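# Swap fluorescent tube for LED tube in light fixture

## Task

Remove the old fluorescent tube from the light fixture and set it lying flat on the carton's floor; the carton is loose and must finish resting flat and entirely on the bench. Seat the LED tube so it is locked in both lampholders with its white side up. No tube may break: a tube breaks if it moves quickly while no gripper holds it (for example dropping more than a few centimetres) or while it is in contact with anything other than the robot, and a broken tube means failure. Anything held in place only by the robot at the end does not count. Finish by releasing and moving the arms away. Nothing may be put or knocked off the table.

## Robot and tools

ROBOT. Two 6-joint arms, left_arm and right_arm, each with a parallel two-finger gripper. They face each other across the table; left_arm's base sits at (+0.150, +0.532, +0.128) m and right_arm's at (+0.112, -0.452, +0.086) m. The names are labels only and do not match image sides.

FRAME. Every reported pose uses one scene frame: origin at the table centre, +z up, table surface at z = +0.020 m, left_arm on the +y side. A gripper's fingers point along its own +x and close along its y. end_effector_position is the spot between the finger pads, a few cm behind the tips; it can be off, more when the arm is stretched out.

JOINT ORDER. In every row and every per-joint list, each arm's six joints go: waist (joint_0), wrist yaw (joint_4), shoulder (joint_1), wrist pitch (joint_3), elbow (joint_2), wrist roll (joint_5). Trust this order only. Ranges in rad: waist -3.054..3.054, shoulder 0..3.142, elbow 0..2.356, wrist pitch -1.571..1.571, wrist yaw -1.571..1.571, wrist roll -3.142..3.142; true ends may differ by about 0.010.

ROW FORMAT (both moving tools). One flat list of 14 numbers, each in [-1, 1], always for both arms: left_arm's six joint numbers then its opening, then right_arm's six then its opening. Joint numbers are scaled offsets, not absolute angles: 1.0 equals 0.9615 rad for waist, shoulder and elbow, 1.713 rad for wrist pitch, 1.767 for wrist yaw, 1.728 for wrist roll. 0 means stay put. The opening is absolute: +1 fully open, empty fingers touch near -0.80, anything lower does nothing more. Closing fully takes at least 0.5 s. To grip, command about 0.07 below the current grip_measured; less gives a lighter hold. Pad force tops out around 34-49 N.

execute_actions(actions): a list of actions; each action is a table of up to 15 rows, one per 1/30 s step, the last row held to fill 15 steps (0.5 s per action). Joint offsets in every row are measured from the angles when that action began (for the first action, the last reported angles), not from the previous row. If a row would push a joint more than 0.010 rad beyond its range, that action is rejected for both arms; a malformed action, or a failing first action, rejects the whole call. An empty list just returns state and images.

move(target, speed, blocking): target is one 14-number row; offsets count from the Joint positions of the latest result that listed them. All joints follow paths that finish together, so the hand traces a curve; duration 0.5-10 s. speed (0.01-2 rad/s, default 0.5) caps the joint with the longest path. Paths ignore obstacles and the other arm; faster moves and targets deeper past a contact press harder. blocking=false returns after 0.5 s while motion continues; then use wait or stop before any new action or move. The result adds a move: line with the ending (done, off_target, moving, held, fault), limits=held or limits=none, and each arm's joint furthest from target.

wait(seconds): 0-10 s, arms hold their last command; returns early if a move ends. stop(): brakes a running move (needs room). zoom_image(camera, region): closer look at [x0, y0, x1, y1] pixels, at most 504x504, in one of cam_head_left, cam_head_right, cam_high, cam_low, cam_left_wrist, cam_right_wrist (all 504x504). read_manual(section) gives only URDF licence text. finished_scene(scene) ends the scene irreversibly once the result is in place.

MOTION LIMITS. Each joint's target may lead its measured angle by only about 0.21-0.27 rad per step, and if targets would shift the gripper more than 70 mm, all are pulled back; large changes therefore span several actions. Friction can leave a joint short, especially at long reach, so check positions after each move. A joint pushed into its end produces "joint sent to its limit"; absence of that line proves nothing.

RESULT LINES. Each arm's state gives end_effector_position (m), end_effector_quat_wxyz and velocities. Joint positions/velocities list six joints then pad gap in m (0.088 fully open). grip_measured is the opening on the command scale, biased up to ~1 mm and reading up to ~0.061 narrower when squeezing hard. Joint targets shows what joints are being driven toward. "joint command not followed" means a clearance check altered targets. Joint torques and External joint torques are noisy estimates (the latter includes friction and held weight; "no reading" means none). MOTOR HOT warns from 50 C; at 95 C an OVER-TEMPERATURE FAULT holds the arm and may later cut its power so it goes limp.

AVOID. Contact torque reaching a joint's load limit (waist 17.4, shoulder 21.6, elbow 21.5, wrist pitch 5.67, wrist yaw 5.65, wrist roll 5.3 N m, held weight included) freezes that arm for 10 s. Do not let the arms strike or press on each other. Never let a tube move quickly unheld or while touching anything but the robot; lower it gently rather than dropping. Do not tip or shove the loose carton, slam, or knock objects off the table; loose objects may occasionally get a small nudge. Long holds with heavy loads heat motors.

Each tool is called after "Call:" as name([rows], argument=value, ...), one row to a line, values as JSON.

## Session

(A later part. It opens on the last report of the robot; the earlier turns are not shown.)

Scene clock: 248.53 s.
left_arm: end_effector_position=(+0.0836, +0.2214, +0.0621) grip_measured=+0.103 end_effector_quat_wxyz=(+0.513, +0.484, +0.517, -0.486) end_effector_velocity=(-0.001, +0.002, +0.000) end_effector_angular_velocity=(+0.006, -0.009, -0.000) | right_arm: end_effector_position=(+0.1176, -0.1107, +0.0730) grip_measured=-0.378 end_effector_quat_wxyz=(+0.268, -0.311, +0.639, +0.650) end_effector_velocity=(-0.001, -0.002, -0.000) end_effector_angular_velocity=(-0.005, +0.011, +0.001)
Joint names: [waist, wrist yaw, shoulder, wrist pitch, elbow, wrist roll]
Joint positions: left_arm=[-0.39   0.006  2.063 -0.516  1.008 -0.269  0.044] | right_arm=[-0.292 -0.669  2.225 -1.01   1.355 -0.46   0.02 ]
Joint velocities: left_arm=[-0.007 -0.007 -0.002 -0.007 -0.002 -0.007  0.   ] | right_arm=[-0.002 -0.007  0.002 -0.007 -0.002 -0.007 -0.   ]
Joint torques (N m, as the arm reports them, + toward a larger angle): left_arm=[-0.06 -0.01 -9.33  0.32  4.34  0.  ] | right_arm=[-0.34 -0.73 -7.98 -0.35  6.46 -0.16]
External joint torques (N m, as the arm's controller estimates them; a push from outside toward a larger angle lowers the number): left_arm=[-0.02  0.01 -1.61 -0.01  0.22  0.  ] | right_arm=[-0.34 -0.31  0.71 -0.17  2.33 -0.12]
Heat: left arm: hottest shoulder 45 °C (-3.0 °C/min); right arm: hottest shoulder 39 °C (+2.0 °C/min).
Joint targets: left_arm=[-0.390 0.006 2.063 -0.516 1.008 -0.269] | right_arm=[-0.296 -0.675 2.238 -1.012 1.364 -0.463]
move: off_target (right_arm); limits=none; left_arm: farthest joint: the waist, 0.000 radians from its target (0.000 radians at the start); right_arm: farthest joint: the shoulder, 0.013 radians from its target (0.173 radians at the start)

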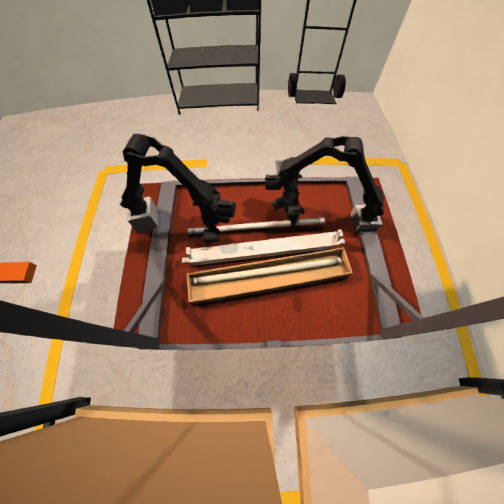

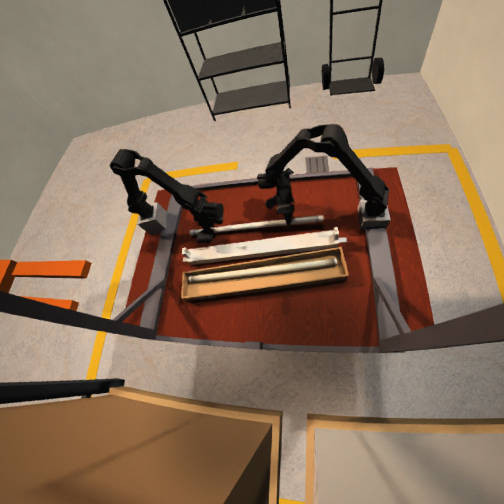

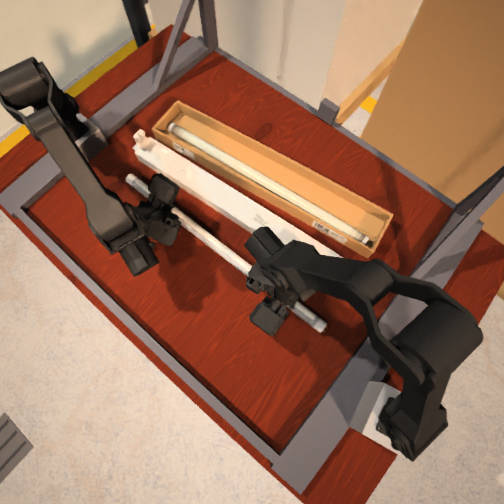

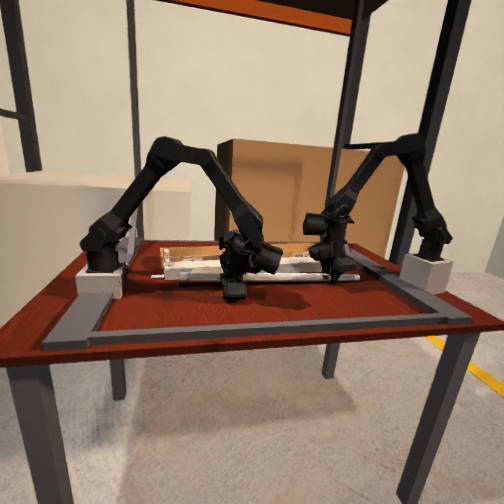

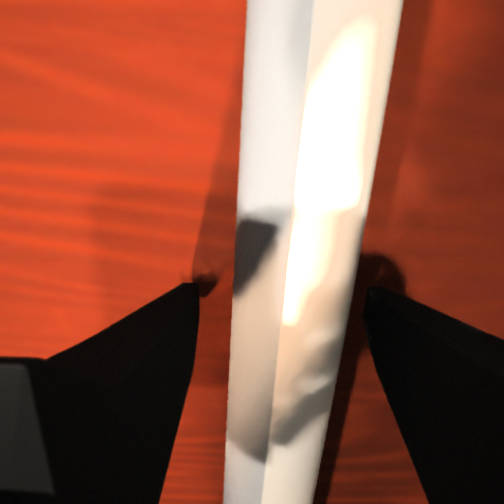

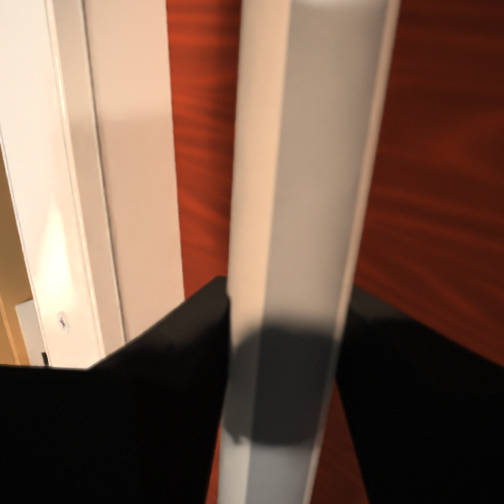

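Works. Left grips, right opens and returns.

Call:
move(target=[0,0,0,0,0,0,-0.47,0,0,0,0,0,0,-0.5])

Call:
move(target=[0,0,0,0,0,0,-0.47,0,0,0,0,0,0,-0.05])

Call:
move(target=[0,0,0,0,0,0,-0.47,0.14,0.168,-0.18,0.092,-0.12,0.13,-0.05], speed=0.2)

Call:
move(target=[0,0,0,0,0,0,-0.47,0.198,0.216,-0.09,0.038,-0.058,0.121,-0.05], speed=0.2)

Scene clock: 253.27 s.
left_arm: end_effector_position=(+0.0836, +0.2214, +0.0621) grip_measured=-0.338 end_effector_quat_wxyz=(+0.513, +0.484, +0.517, -0.486) end_effector_velocity=(+0.001, +0.002, +0.000) end_effector_angular_velocity=(+0.006, -0.009, +0.005) | right_arm: end_effector_position=(+0.1178, -0.1106, +0.0730) grip_measured=-0.378 end_effector_quat_wxyz=(+0.268, -0.311, +0.639, +0.650) end_effector_velocity=(+0.002, +0.001, +0.001) end_effector_angular_velocity=(+0.005, -0.011, -0.006)
Joint names: [waist, wrist yaw, shoulder, wrist pitch, elbow, wrist roll]
Joint positions: left_arm=[-0.39   0.006  2.063 -0.516  1.008 -0.269  0.022] | right_arm=[-0.293 -0.669  2.225 -1.01   1.355 -0.46   0.02 ]
Joint velocities: left_arm=[-0.002 -0.007 -0.002 -0.007 -0.002 -0.007  0.   ] | right_arm=[-0.002  0.007 -0.007  0.007 -0.002  0.007 -0.   ]
Joint torques (N m, as the arm reports them, + toward a larger angle): left_arm=[-0.04 -0.01 -9.35  0.32  4.33  0.  ] | right_arm=[ 0.1  -0.45 -9.49 -0.15  5.24 -0.01]
External joint torques (N m, as the arm's controller estimates them; a push from outside toward a larger angle lowers the number): left_arm=[-0.04  0.01 -1.63 -0.01  0.22  0.  ] | right_arm=[ 0.11 -0.03 -0.72  0.01  1.04  0.03]
Heat: left arm: hottest shoulder 45 °C (-5.1 °C/min); right arm: hottest shoulder 39 °C (+1.0 °C/min).
Joint targets: left_arm=[-0.390 0.006 2.063 -0.516 1.008 -0.269] | right_arm=[-0.292 -0.669 2.225 -1.009 1.355 -0.459]
move: done; limits=none; left_arm: farthest joint: the waist, 0.000 radians from its target (0.000 radians at the start); right_arm: farthest joint: the waist, 0.001 radians from its target (0.001 radians at the start)

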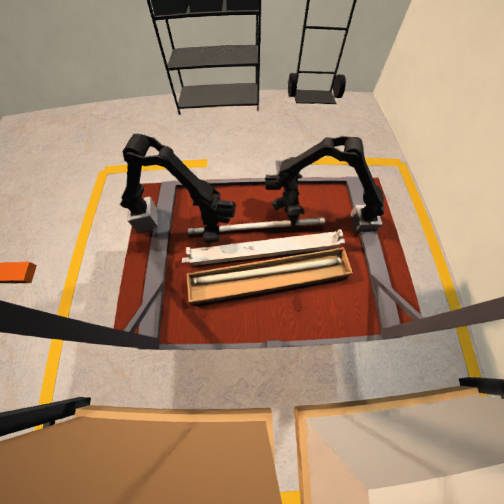

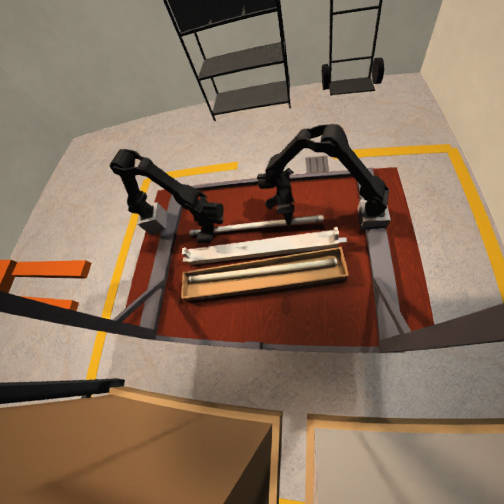

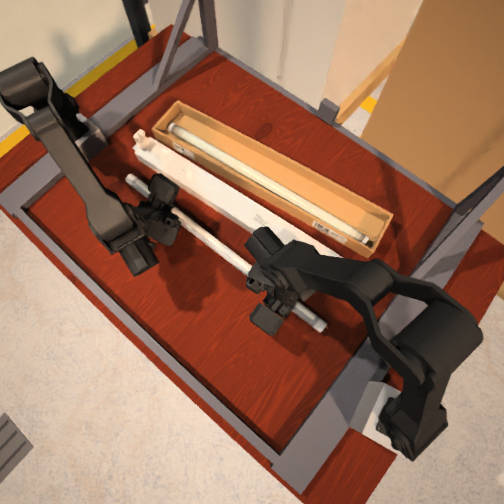

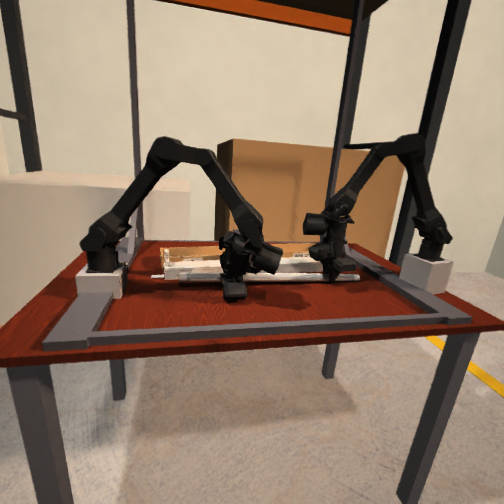

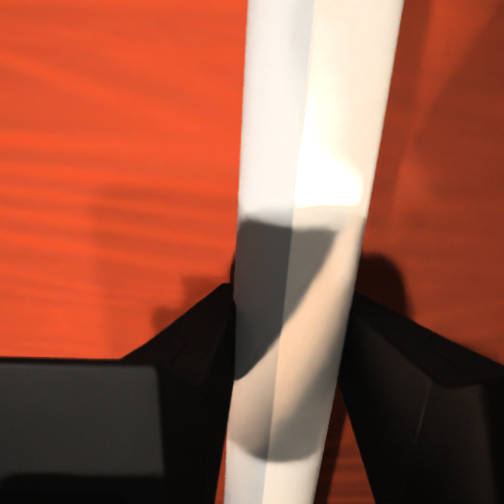

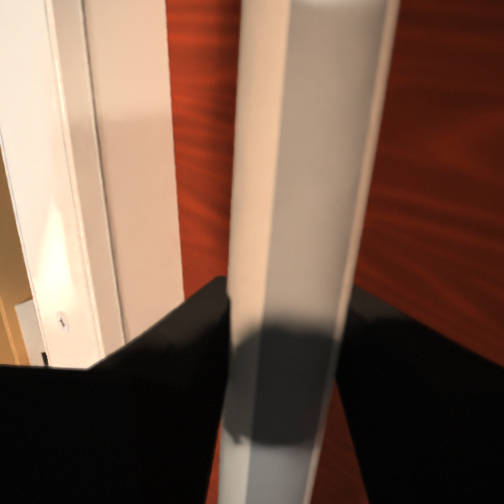

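Scene clock: 253.90 s.
left_arm: end_effector_position=(+0.0836, +0.2214, +0.0621) grip_measured=-0.338 end_effector_quat_wxyz=(+0.513, +0.484, +0.517, -0.486) end_effector_velocity=(-0.002, -0.002, -0.000) end_effector_angular_velocity=(-0.006, +0.009, -0.010) | right_arm: end_effector_position=(+0.1178, -0.1106, +0.0730) grip_measured=-0.055 end_effector_quat_wxyz=(+0.269, -0.311, +0.639, +0.650) end_effector_velocity=(-0.001, -0.004, +0.002) end_effector_angular_velocity=(-0.014, +0.013, +0.001)
Joint names: [waist, wrist yaw, shoulder, wrist pitch, elbow, wrist roll]
Joint positions: left_arm=[-0.39   0.006  2.063 -0.516  1.008 -0.269  0.022] | right_arm=[-0.293 -0.668  2.225 -1.01   1.355 -0.46   0.036]
Joint velocities: left_arm=[-0.002  0.007  0.002  0.007  0.002  0.007 -0.   ] | right_arm=[-0.002 -0.007 -0.002 -0.022 -0.002 -0.007  0.001]
Joint torques (N m, as the arm reports them, + toward a larger angle): left_arm=[-0.04 -0.01 -9.32  0.32  4.18  0.  ] | right_arm=[-0.03 -0.48 -9.53 -0.15  5.23 -0.05]
External joint torques (N m, as the arm's controller estimates them; a push from outside toward a larger angle lowers the number): left_arm=[-0.03  0.01 -1.6  -0.03  0.03  0.  ] | right_arm=[-0.03 -0.06 -0.8   0.04  1.1  -0.01]
Heat: left arm: hottest shoulder 45 °C (-5.1 °C/min); right arm: hottest shoulder 39 °C (+1.0 °C/min).
Joint targets: left_arm=[-0.390 0.006 2.063 -0.516 1.008 -0.269] | right_arm=[-0.293 -0.669 2.225 -1.010 1.355 -0.460]
move: done; limits=none; left_arm: farthest joint: the waist, 0.000 radians from its target (0.000 radians at the start); right_arm: farthest joint: the wrist yaw, 0.001 radians from its target (0.000 radians at the start)

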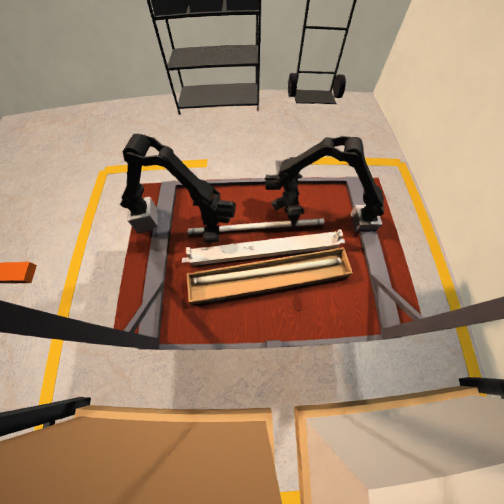

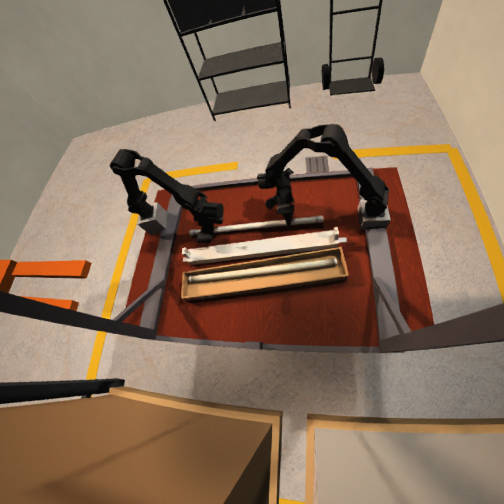

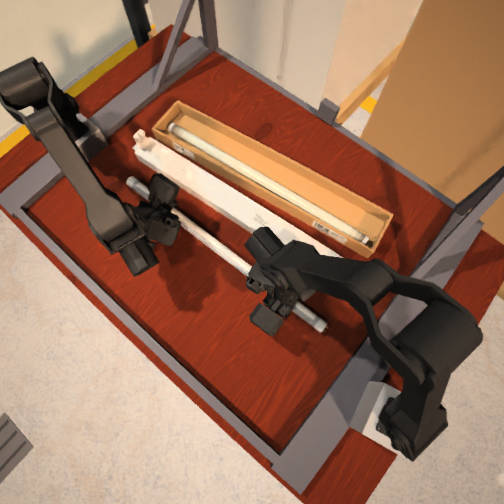

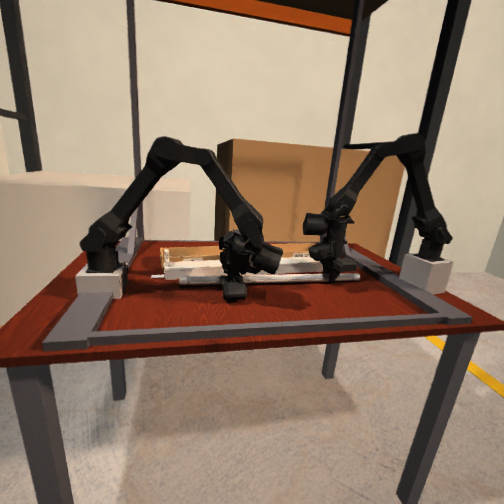

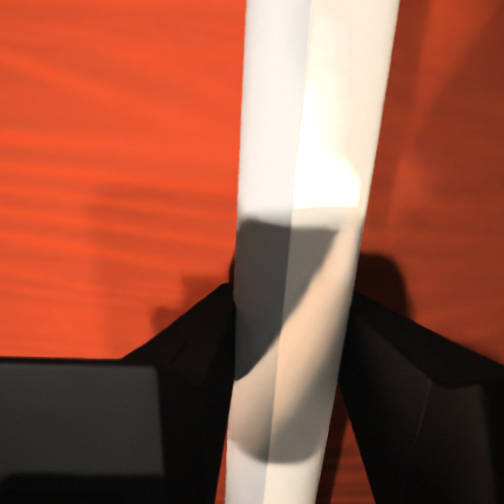

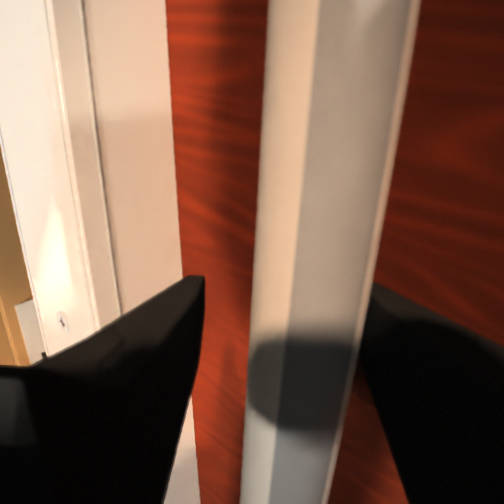

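Scene clock: 255.90 s.
left_arm: end_effector_position=(+0.0836, +0.2214, +0.0621) grip_measured=-0.338 end_effector_quat_wxyz=(+0.513, +0.484, +0.517, -0.486) end_effector_velocity=(-0.003, -0.004, +0.000) end_effector_angular_velocity=(-0.020, +0.012, +0.005) | right_arm: end_effector_position=(+0.1120, -0.1117, +0.0760) grip_measured=-0.052 end_effector_quat_wxyz=(+0.374, -0.414, +0.579, +0.594) end_effector_velocity=(-0.003, -0.001, +0.002) end_effector_angular_velocity=(-0.006, +0.022, -0.011)
Joint names: [waist, wrist yaw, shoulder, wrist pitch, elbow, wrist roll]
Joint positions: left_arm=[-0.39   0.006  2.063 -0.516  1.008 -0.269  0.022] | right_arm=[-0.161 -0.375  2.068 -0.854  1.248 -0.238  0.036]
Joint velocities: left_arm=[-0.002  0.007 -0.002  0.022 -0.002 -0.007 -0.   ] | right_arm=[-0.002 -0.022 -0.002 -0.007 -0.002  0.007 -0.   ]
Joint torques (N m, as the arm reports them, + toward a larger angle): left_arm=[-0.04 -0.01 -9.34  0.31  4.32  0.  ] | right_arm=[  0.18  -0.14 -10.73   0.24   4.58   0.07]
External joint torques (N m, as the arm's controller estimates them; a push from outside toward a larger angle lowers the number): left_arm=[-0.03  0.01 -1.59 -0.04  0.15  0.  ] | right_arm=[ 0.22  0.13 -2.52  0.08 -0.08  0.09]
Heat: left arm: hottest shoulder 45 °C (-6.1 °C/min); right arm: hottest shoulder 40 °C (+1.0 °C/min).
Joint targets: left_arm=[-0.390 0.006 2.063 -0.516 1.008 -0.269] | right_arm=[-0.158 -0.371 2.052 -0.852 1.240 -0.235]
move: off_target (right_arm); limits=none; left_arm: farthest joint: the waist, 0.000 radians from its target (0.000 radians at the start); right_arm: farthest joint: the shoulder, 0.016 radians from its target (0.173 radians at the start)

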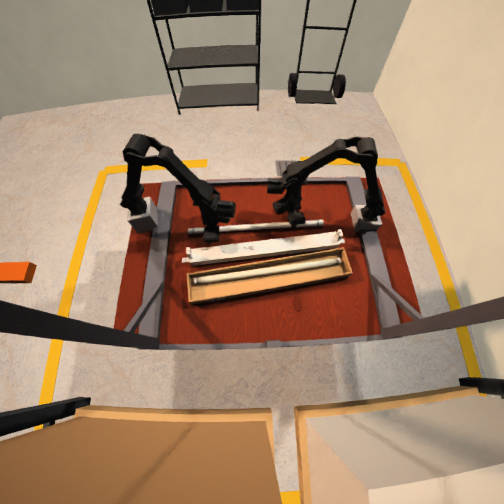

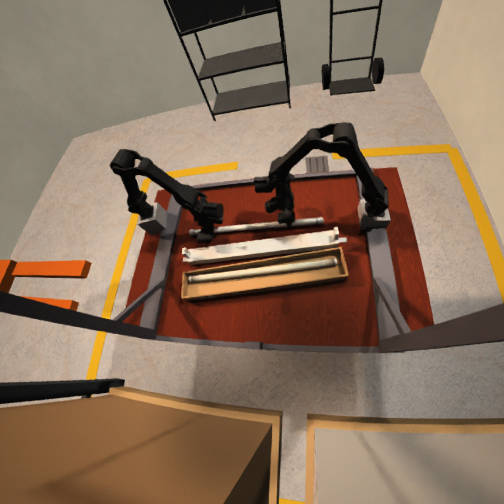

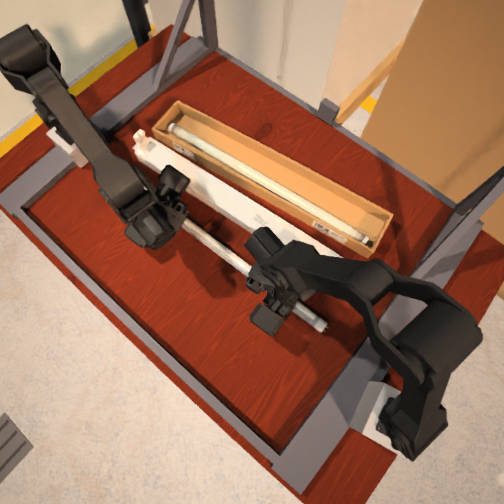

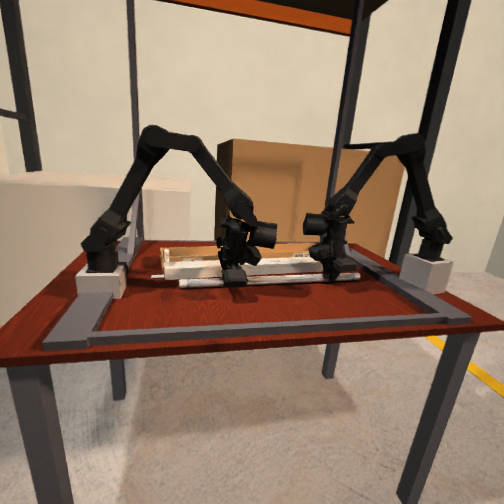

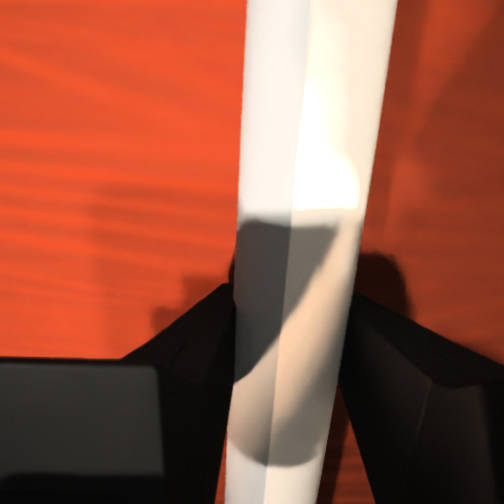

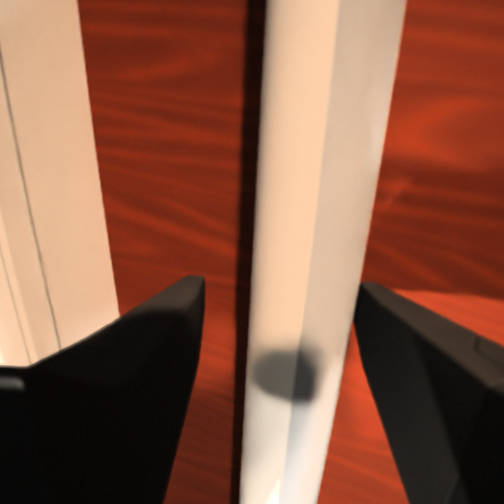

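Scene clock: 258.33 s.
left_arm: end_effector_position=(+0.0836, +0.2214, +0.0621) grip_measured=-0.338 end_effector_quat_wxyz=(+0.513, +0.484, +0.517, -0.486) end_effector_velocity=(+0.001, +0.004, -0.001) end_effector_angular_velocity=(+0.010, -0.010, -0.010) | right_arm: end_effector_position=(+0.1042, -0.1123, +0.0775) grip_measured=-0.052 end_effector_quat_wxyz=(+0.482, -0.519, +0.489, +0.509) end_effector_velocity=(-0.002, -0.005, +0.002) end_effector_angular_velocity=(-0.017, +0.007, +0.010)
Joint names: [waist, wrist yaw, shoulder, wrist pitch, elbow, wrist roll]
Joint positions: left_arm=[-0.39   0.006  2.063 -0.516  1.008 -0.269  0.022] | right_arm=[ 0.026  0.003  1.998 -0.79   1.199 -0.032  0.036]
Joint velocities: left_arm=[-0.002 -0.007 -0.002 -0.007 -0.007  0.007  0.   ] | right_arm=[ 0.002 -0.007 -0.007 -0.022 -0.002 -0.007 -0.   ]
Joint torques (N m, as the arm reports them, + toward a larger angle): left_arm=[-0.03 -0.01 -9.34  0.32  4.32  0.  ] | right_arm=[  0.31   0.13 -10.5    0.36   4.86   0.07]
External joint torques (N m, as the arm's controller estimates them; a push from outside toward a larger angle lowers the number): left_arm=[-0.03  0.01 -1.6  -0.03  0.17  0.  ] | right_arm=[ 0.3   0.14 -2.57  0.07  0.05  0.08]
Heat: left arm: hottest shoulder 45 °C (-6.0 °C/min); right arm: hottest shoulder 40 °C (+1.0 °C/min).
Joint targets: left_arm=[-0.390 0.006 2.063 -0.516 1.008 -0.269] | right_arm=[0.029 0.006 1.982 -0.789 1.192 -0.029]
move: off_target (right_arm); limits=none; left_arm: farthest joint: the waist, 0.000 radians from its target (0.000 radians at the start); right_arm: farthest joint: the shoulder, 0.016 radians from its target (0.087 radians at the start)

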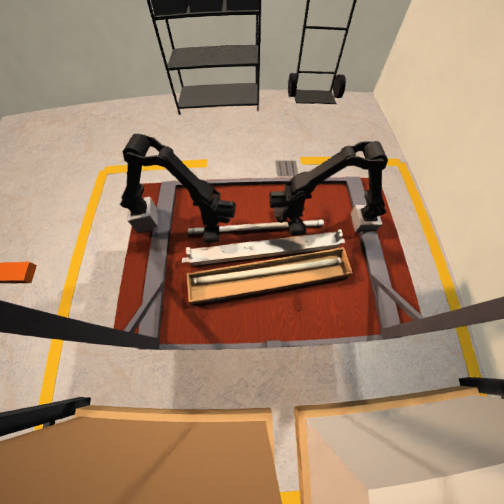

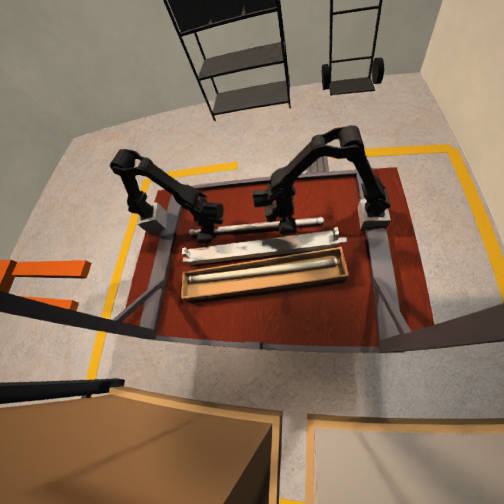

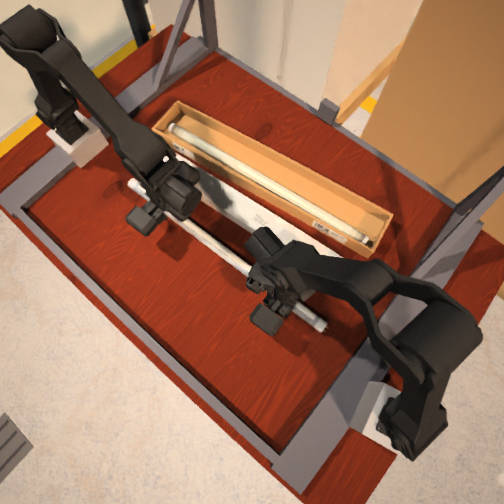

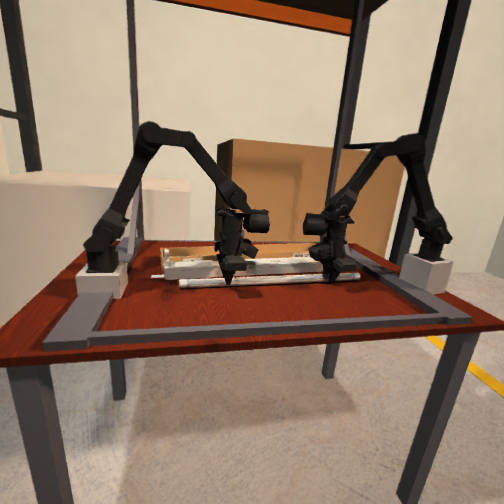

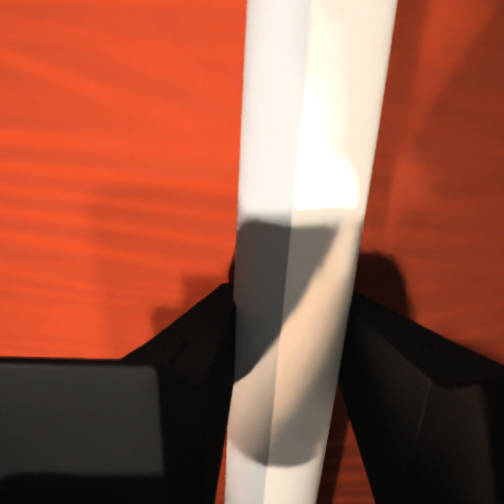

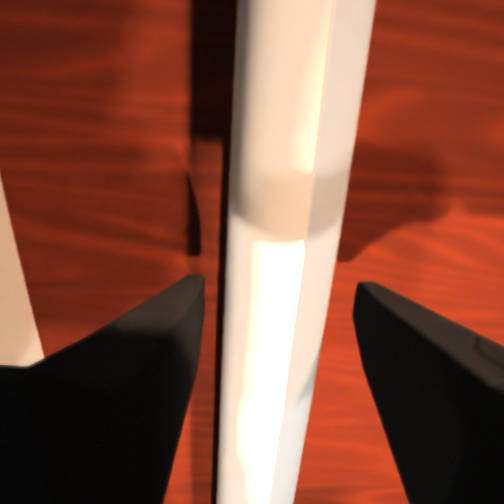

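Call:
execute_actions(actions=[])

Scene clock: 291.47 s.
left_arm: end_effector_position=(+0.0836, +0.2214, +0.0621) grip_measured=-0.338 end_effector_quat_wxyz=(+0.513, +0.484, +0.517, -0.486) end_effector_velocity=(-0.000, -0.002, +0.002) end_effector_angular_velocity=(-0.014, -0.005, -0.010) | right_arm: end_effector_position=(+0.1041, -0.1123, +0.0777) grip_measured=-0.052 end_effector_quat_wxyz=(+0.482, -0.519, +0.489, +0.509) end_effector_velocity=(-0.000, -0.003, -0.001) end_effector_angular_velocity=(-0.012, +0.007, +0.005)
Joint names: [waist, wrist yaw, shoulder, wrist pitch, elbow, wrist roll]
Joint positions: left_arm=[-0.39   0.006  2.063 -0.516  1.008 -0.269  0.022] | right_arm=[ 0.026  0.003  1.997 -0.79   1.199 -0.032  0.036]
Joint velocities: left_arm=[-0.002 -0.007 -0.007  0.007 -0.002  0.007 -0.   ] | right_arm=[-0.002 -0.007  0.002 -0.007 -0.002 -0.007 -0.   ]
Joint torques (N m, as the arm reports them, + toward a larger angle): left_arm=[-0.04 -0.01 -9.35  0.32  4.32  0.  ] | right_arm=[  0.39   0.18 -10.34   0.38   5.08   0.1 ]
External joint torques (N m, as the arm's controller estimates them; a push from outside toward a larger angle lowers the number): left_arm=[-0.08  0.02 -1.57 -0.03  0.15  0.  ] | right_arm=[ 0.39  0.19 -2.47  0.1   0.3   0.1 ]
Heat: left arm: hottest shoulder 44 °C (-3.0 °C/min); right arm: hottest shoulder 44 °C (+4.1 °C/min).
Joint targets: left_arm=[-0.390 0.006 2.063 -0.516 1.008 -0.269] | right_arm=[0.029 0.007 1.982 -0.789 1.192 -0.029]

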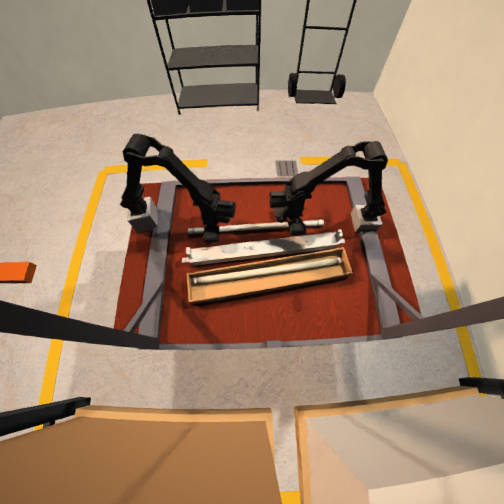

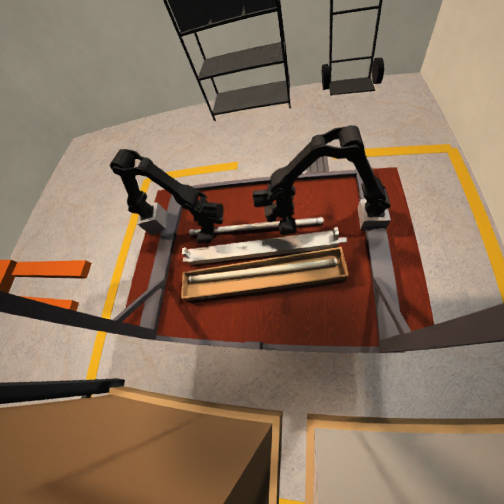

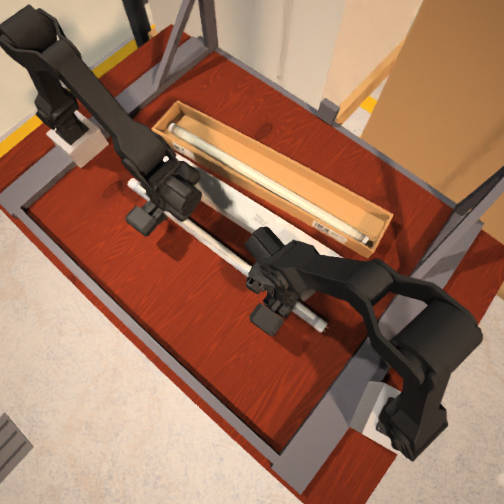

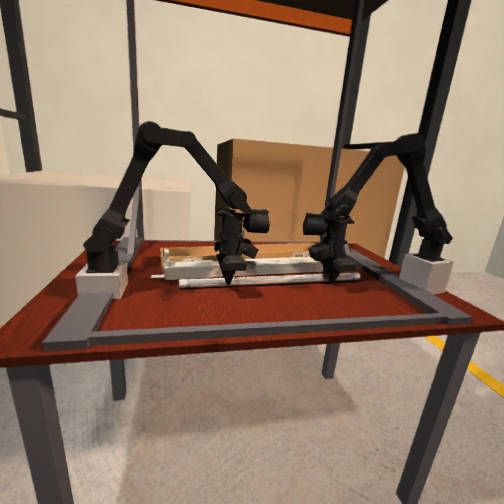

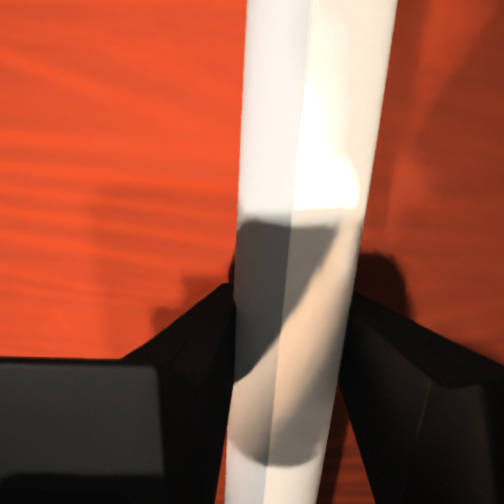

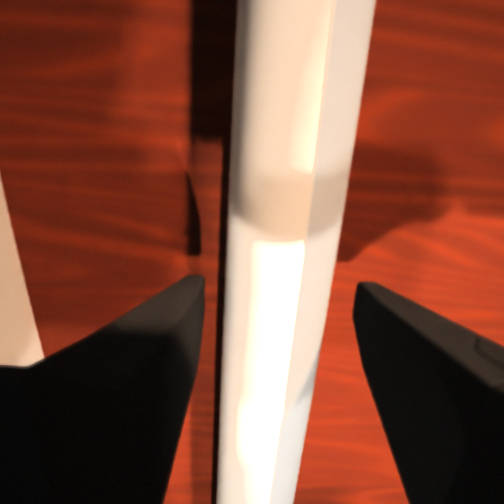

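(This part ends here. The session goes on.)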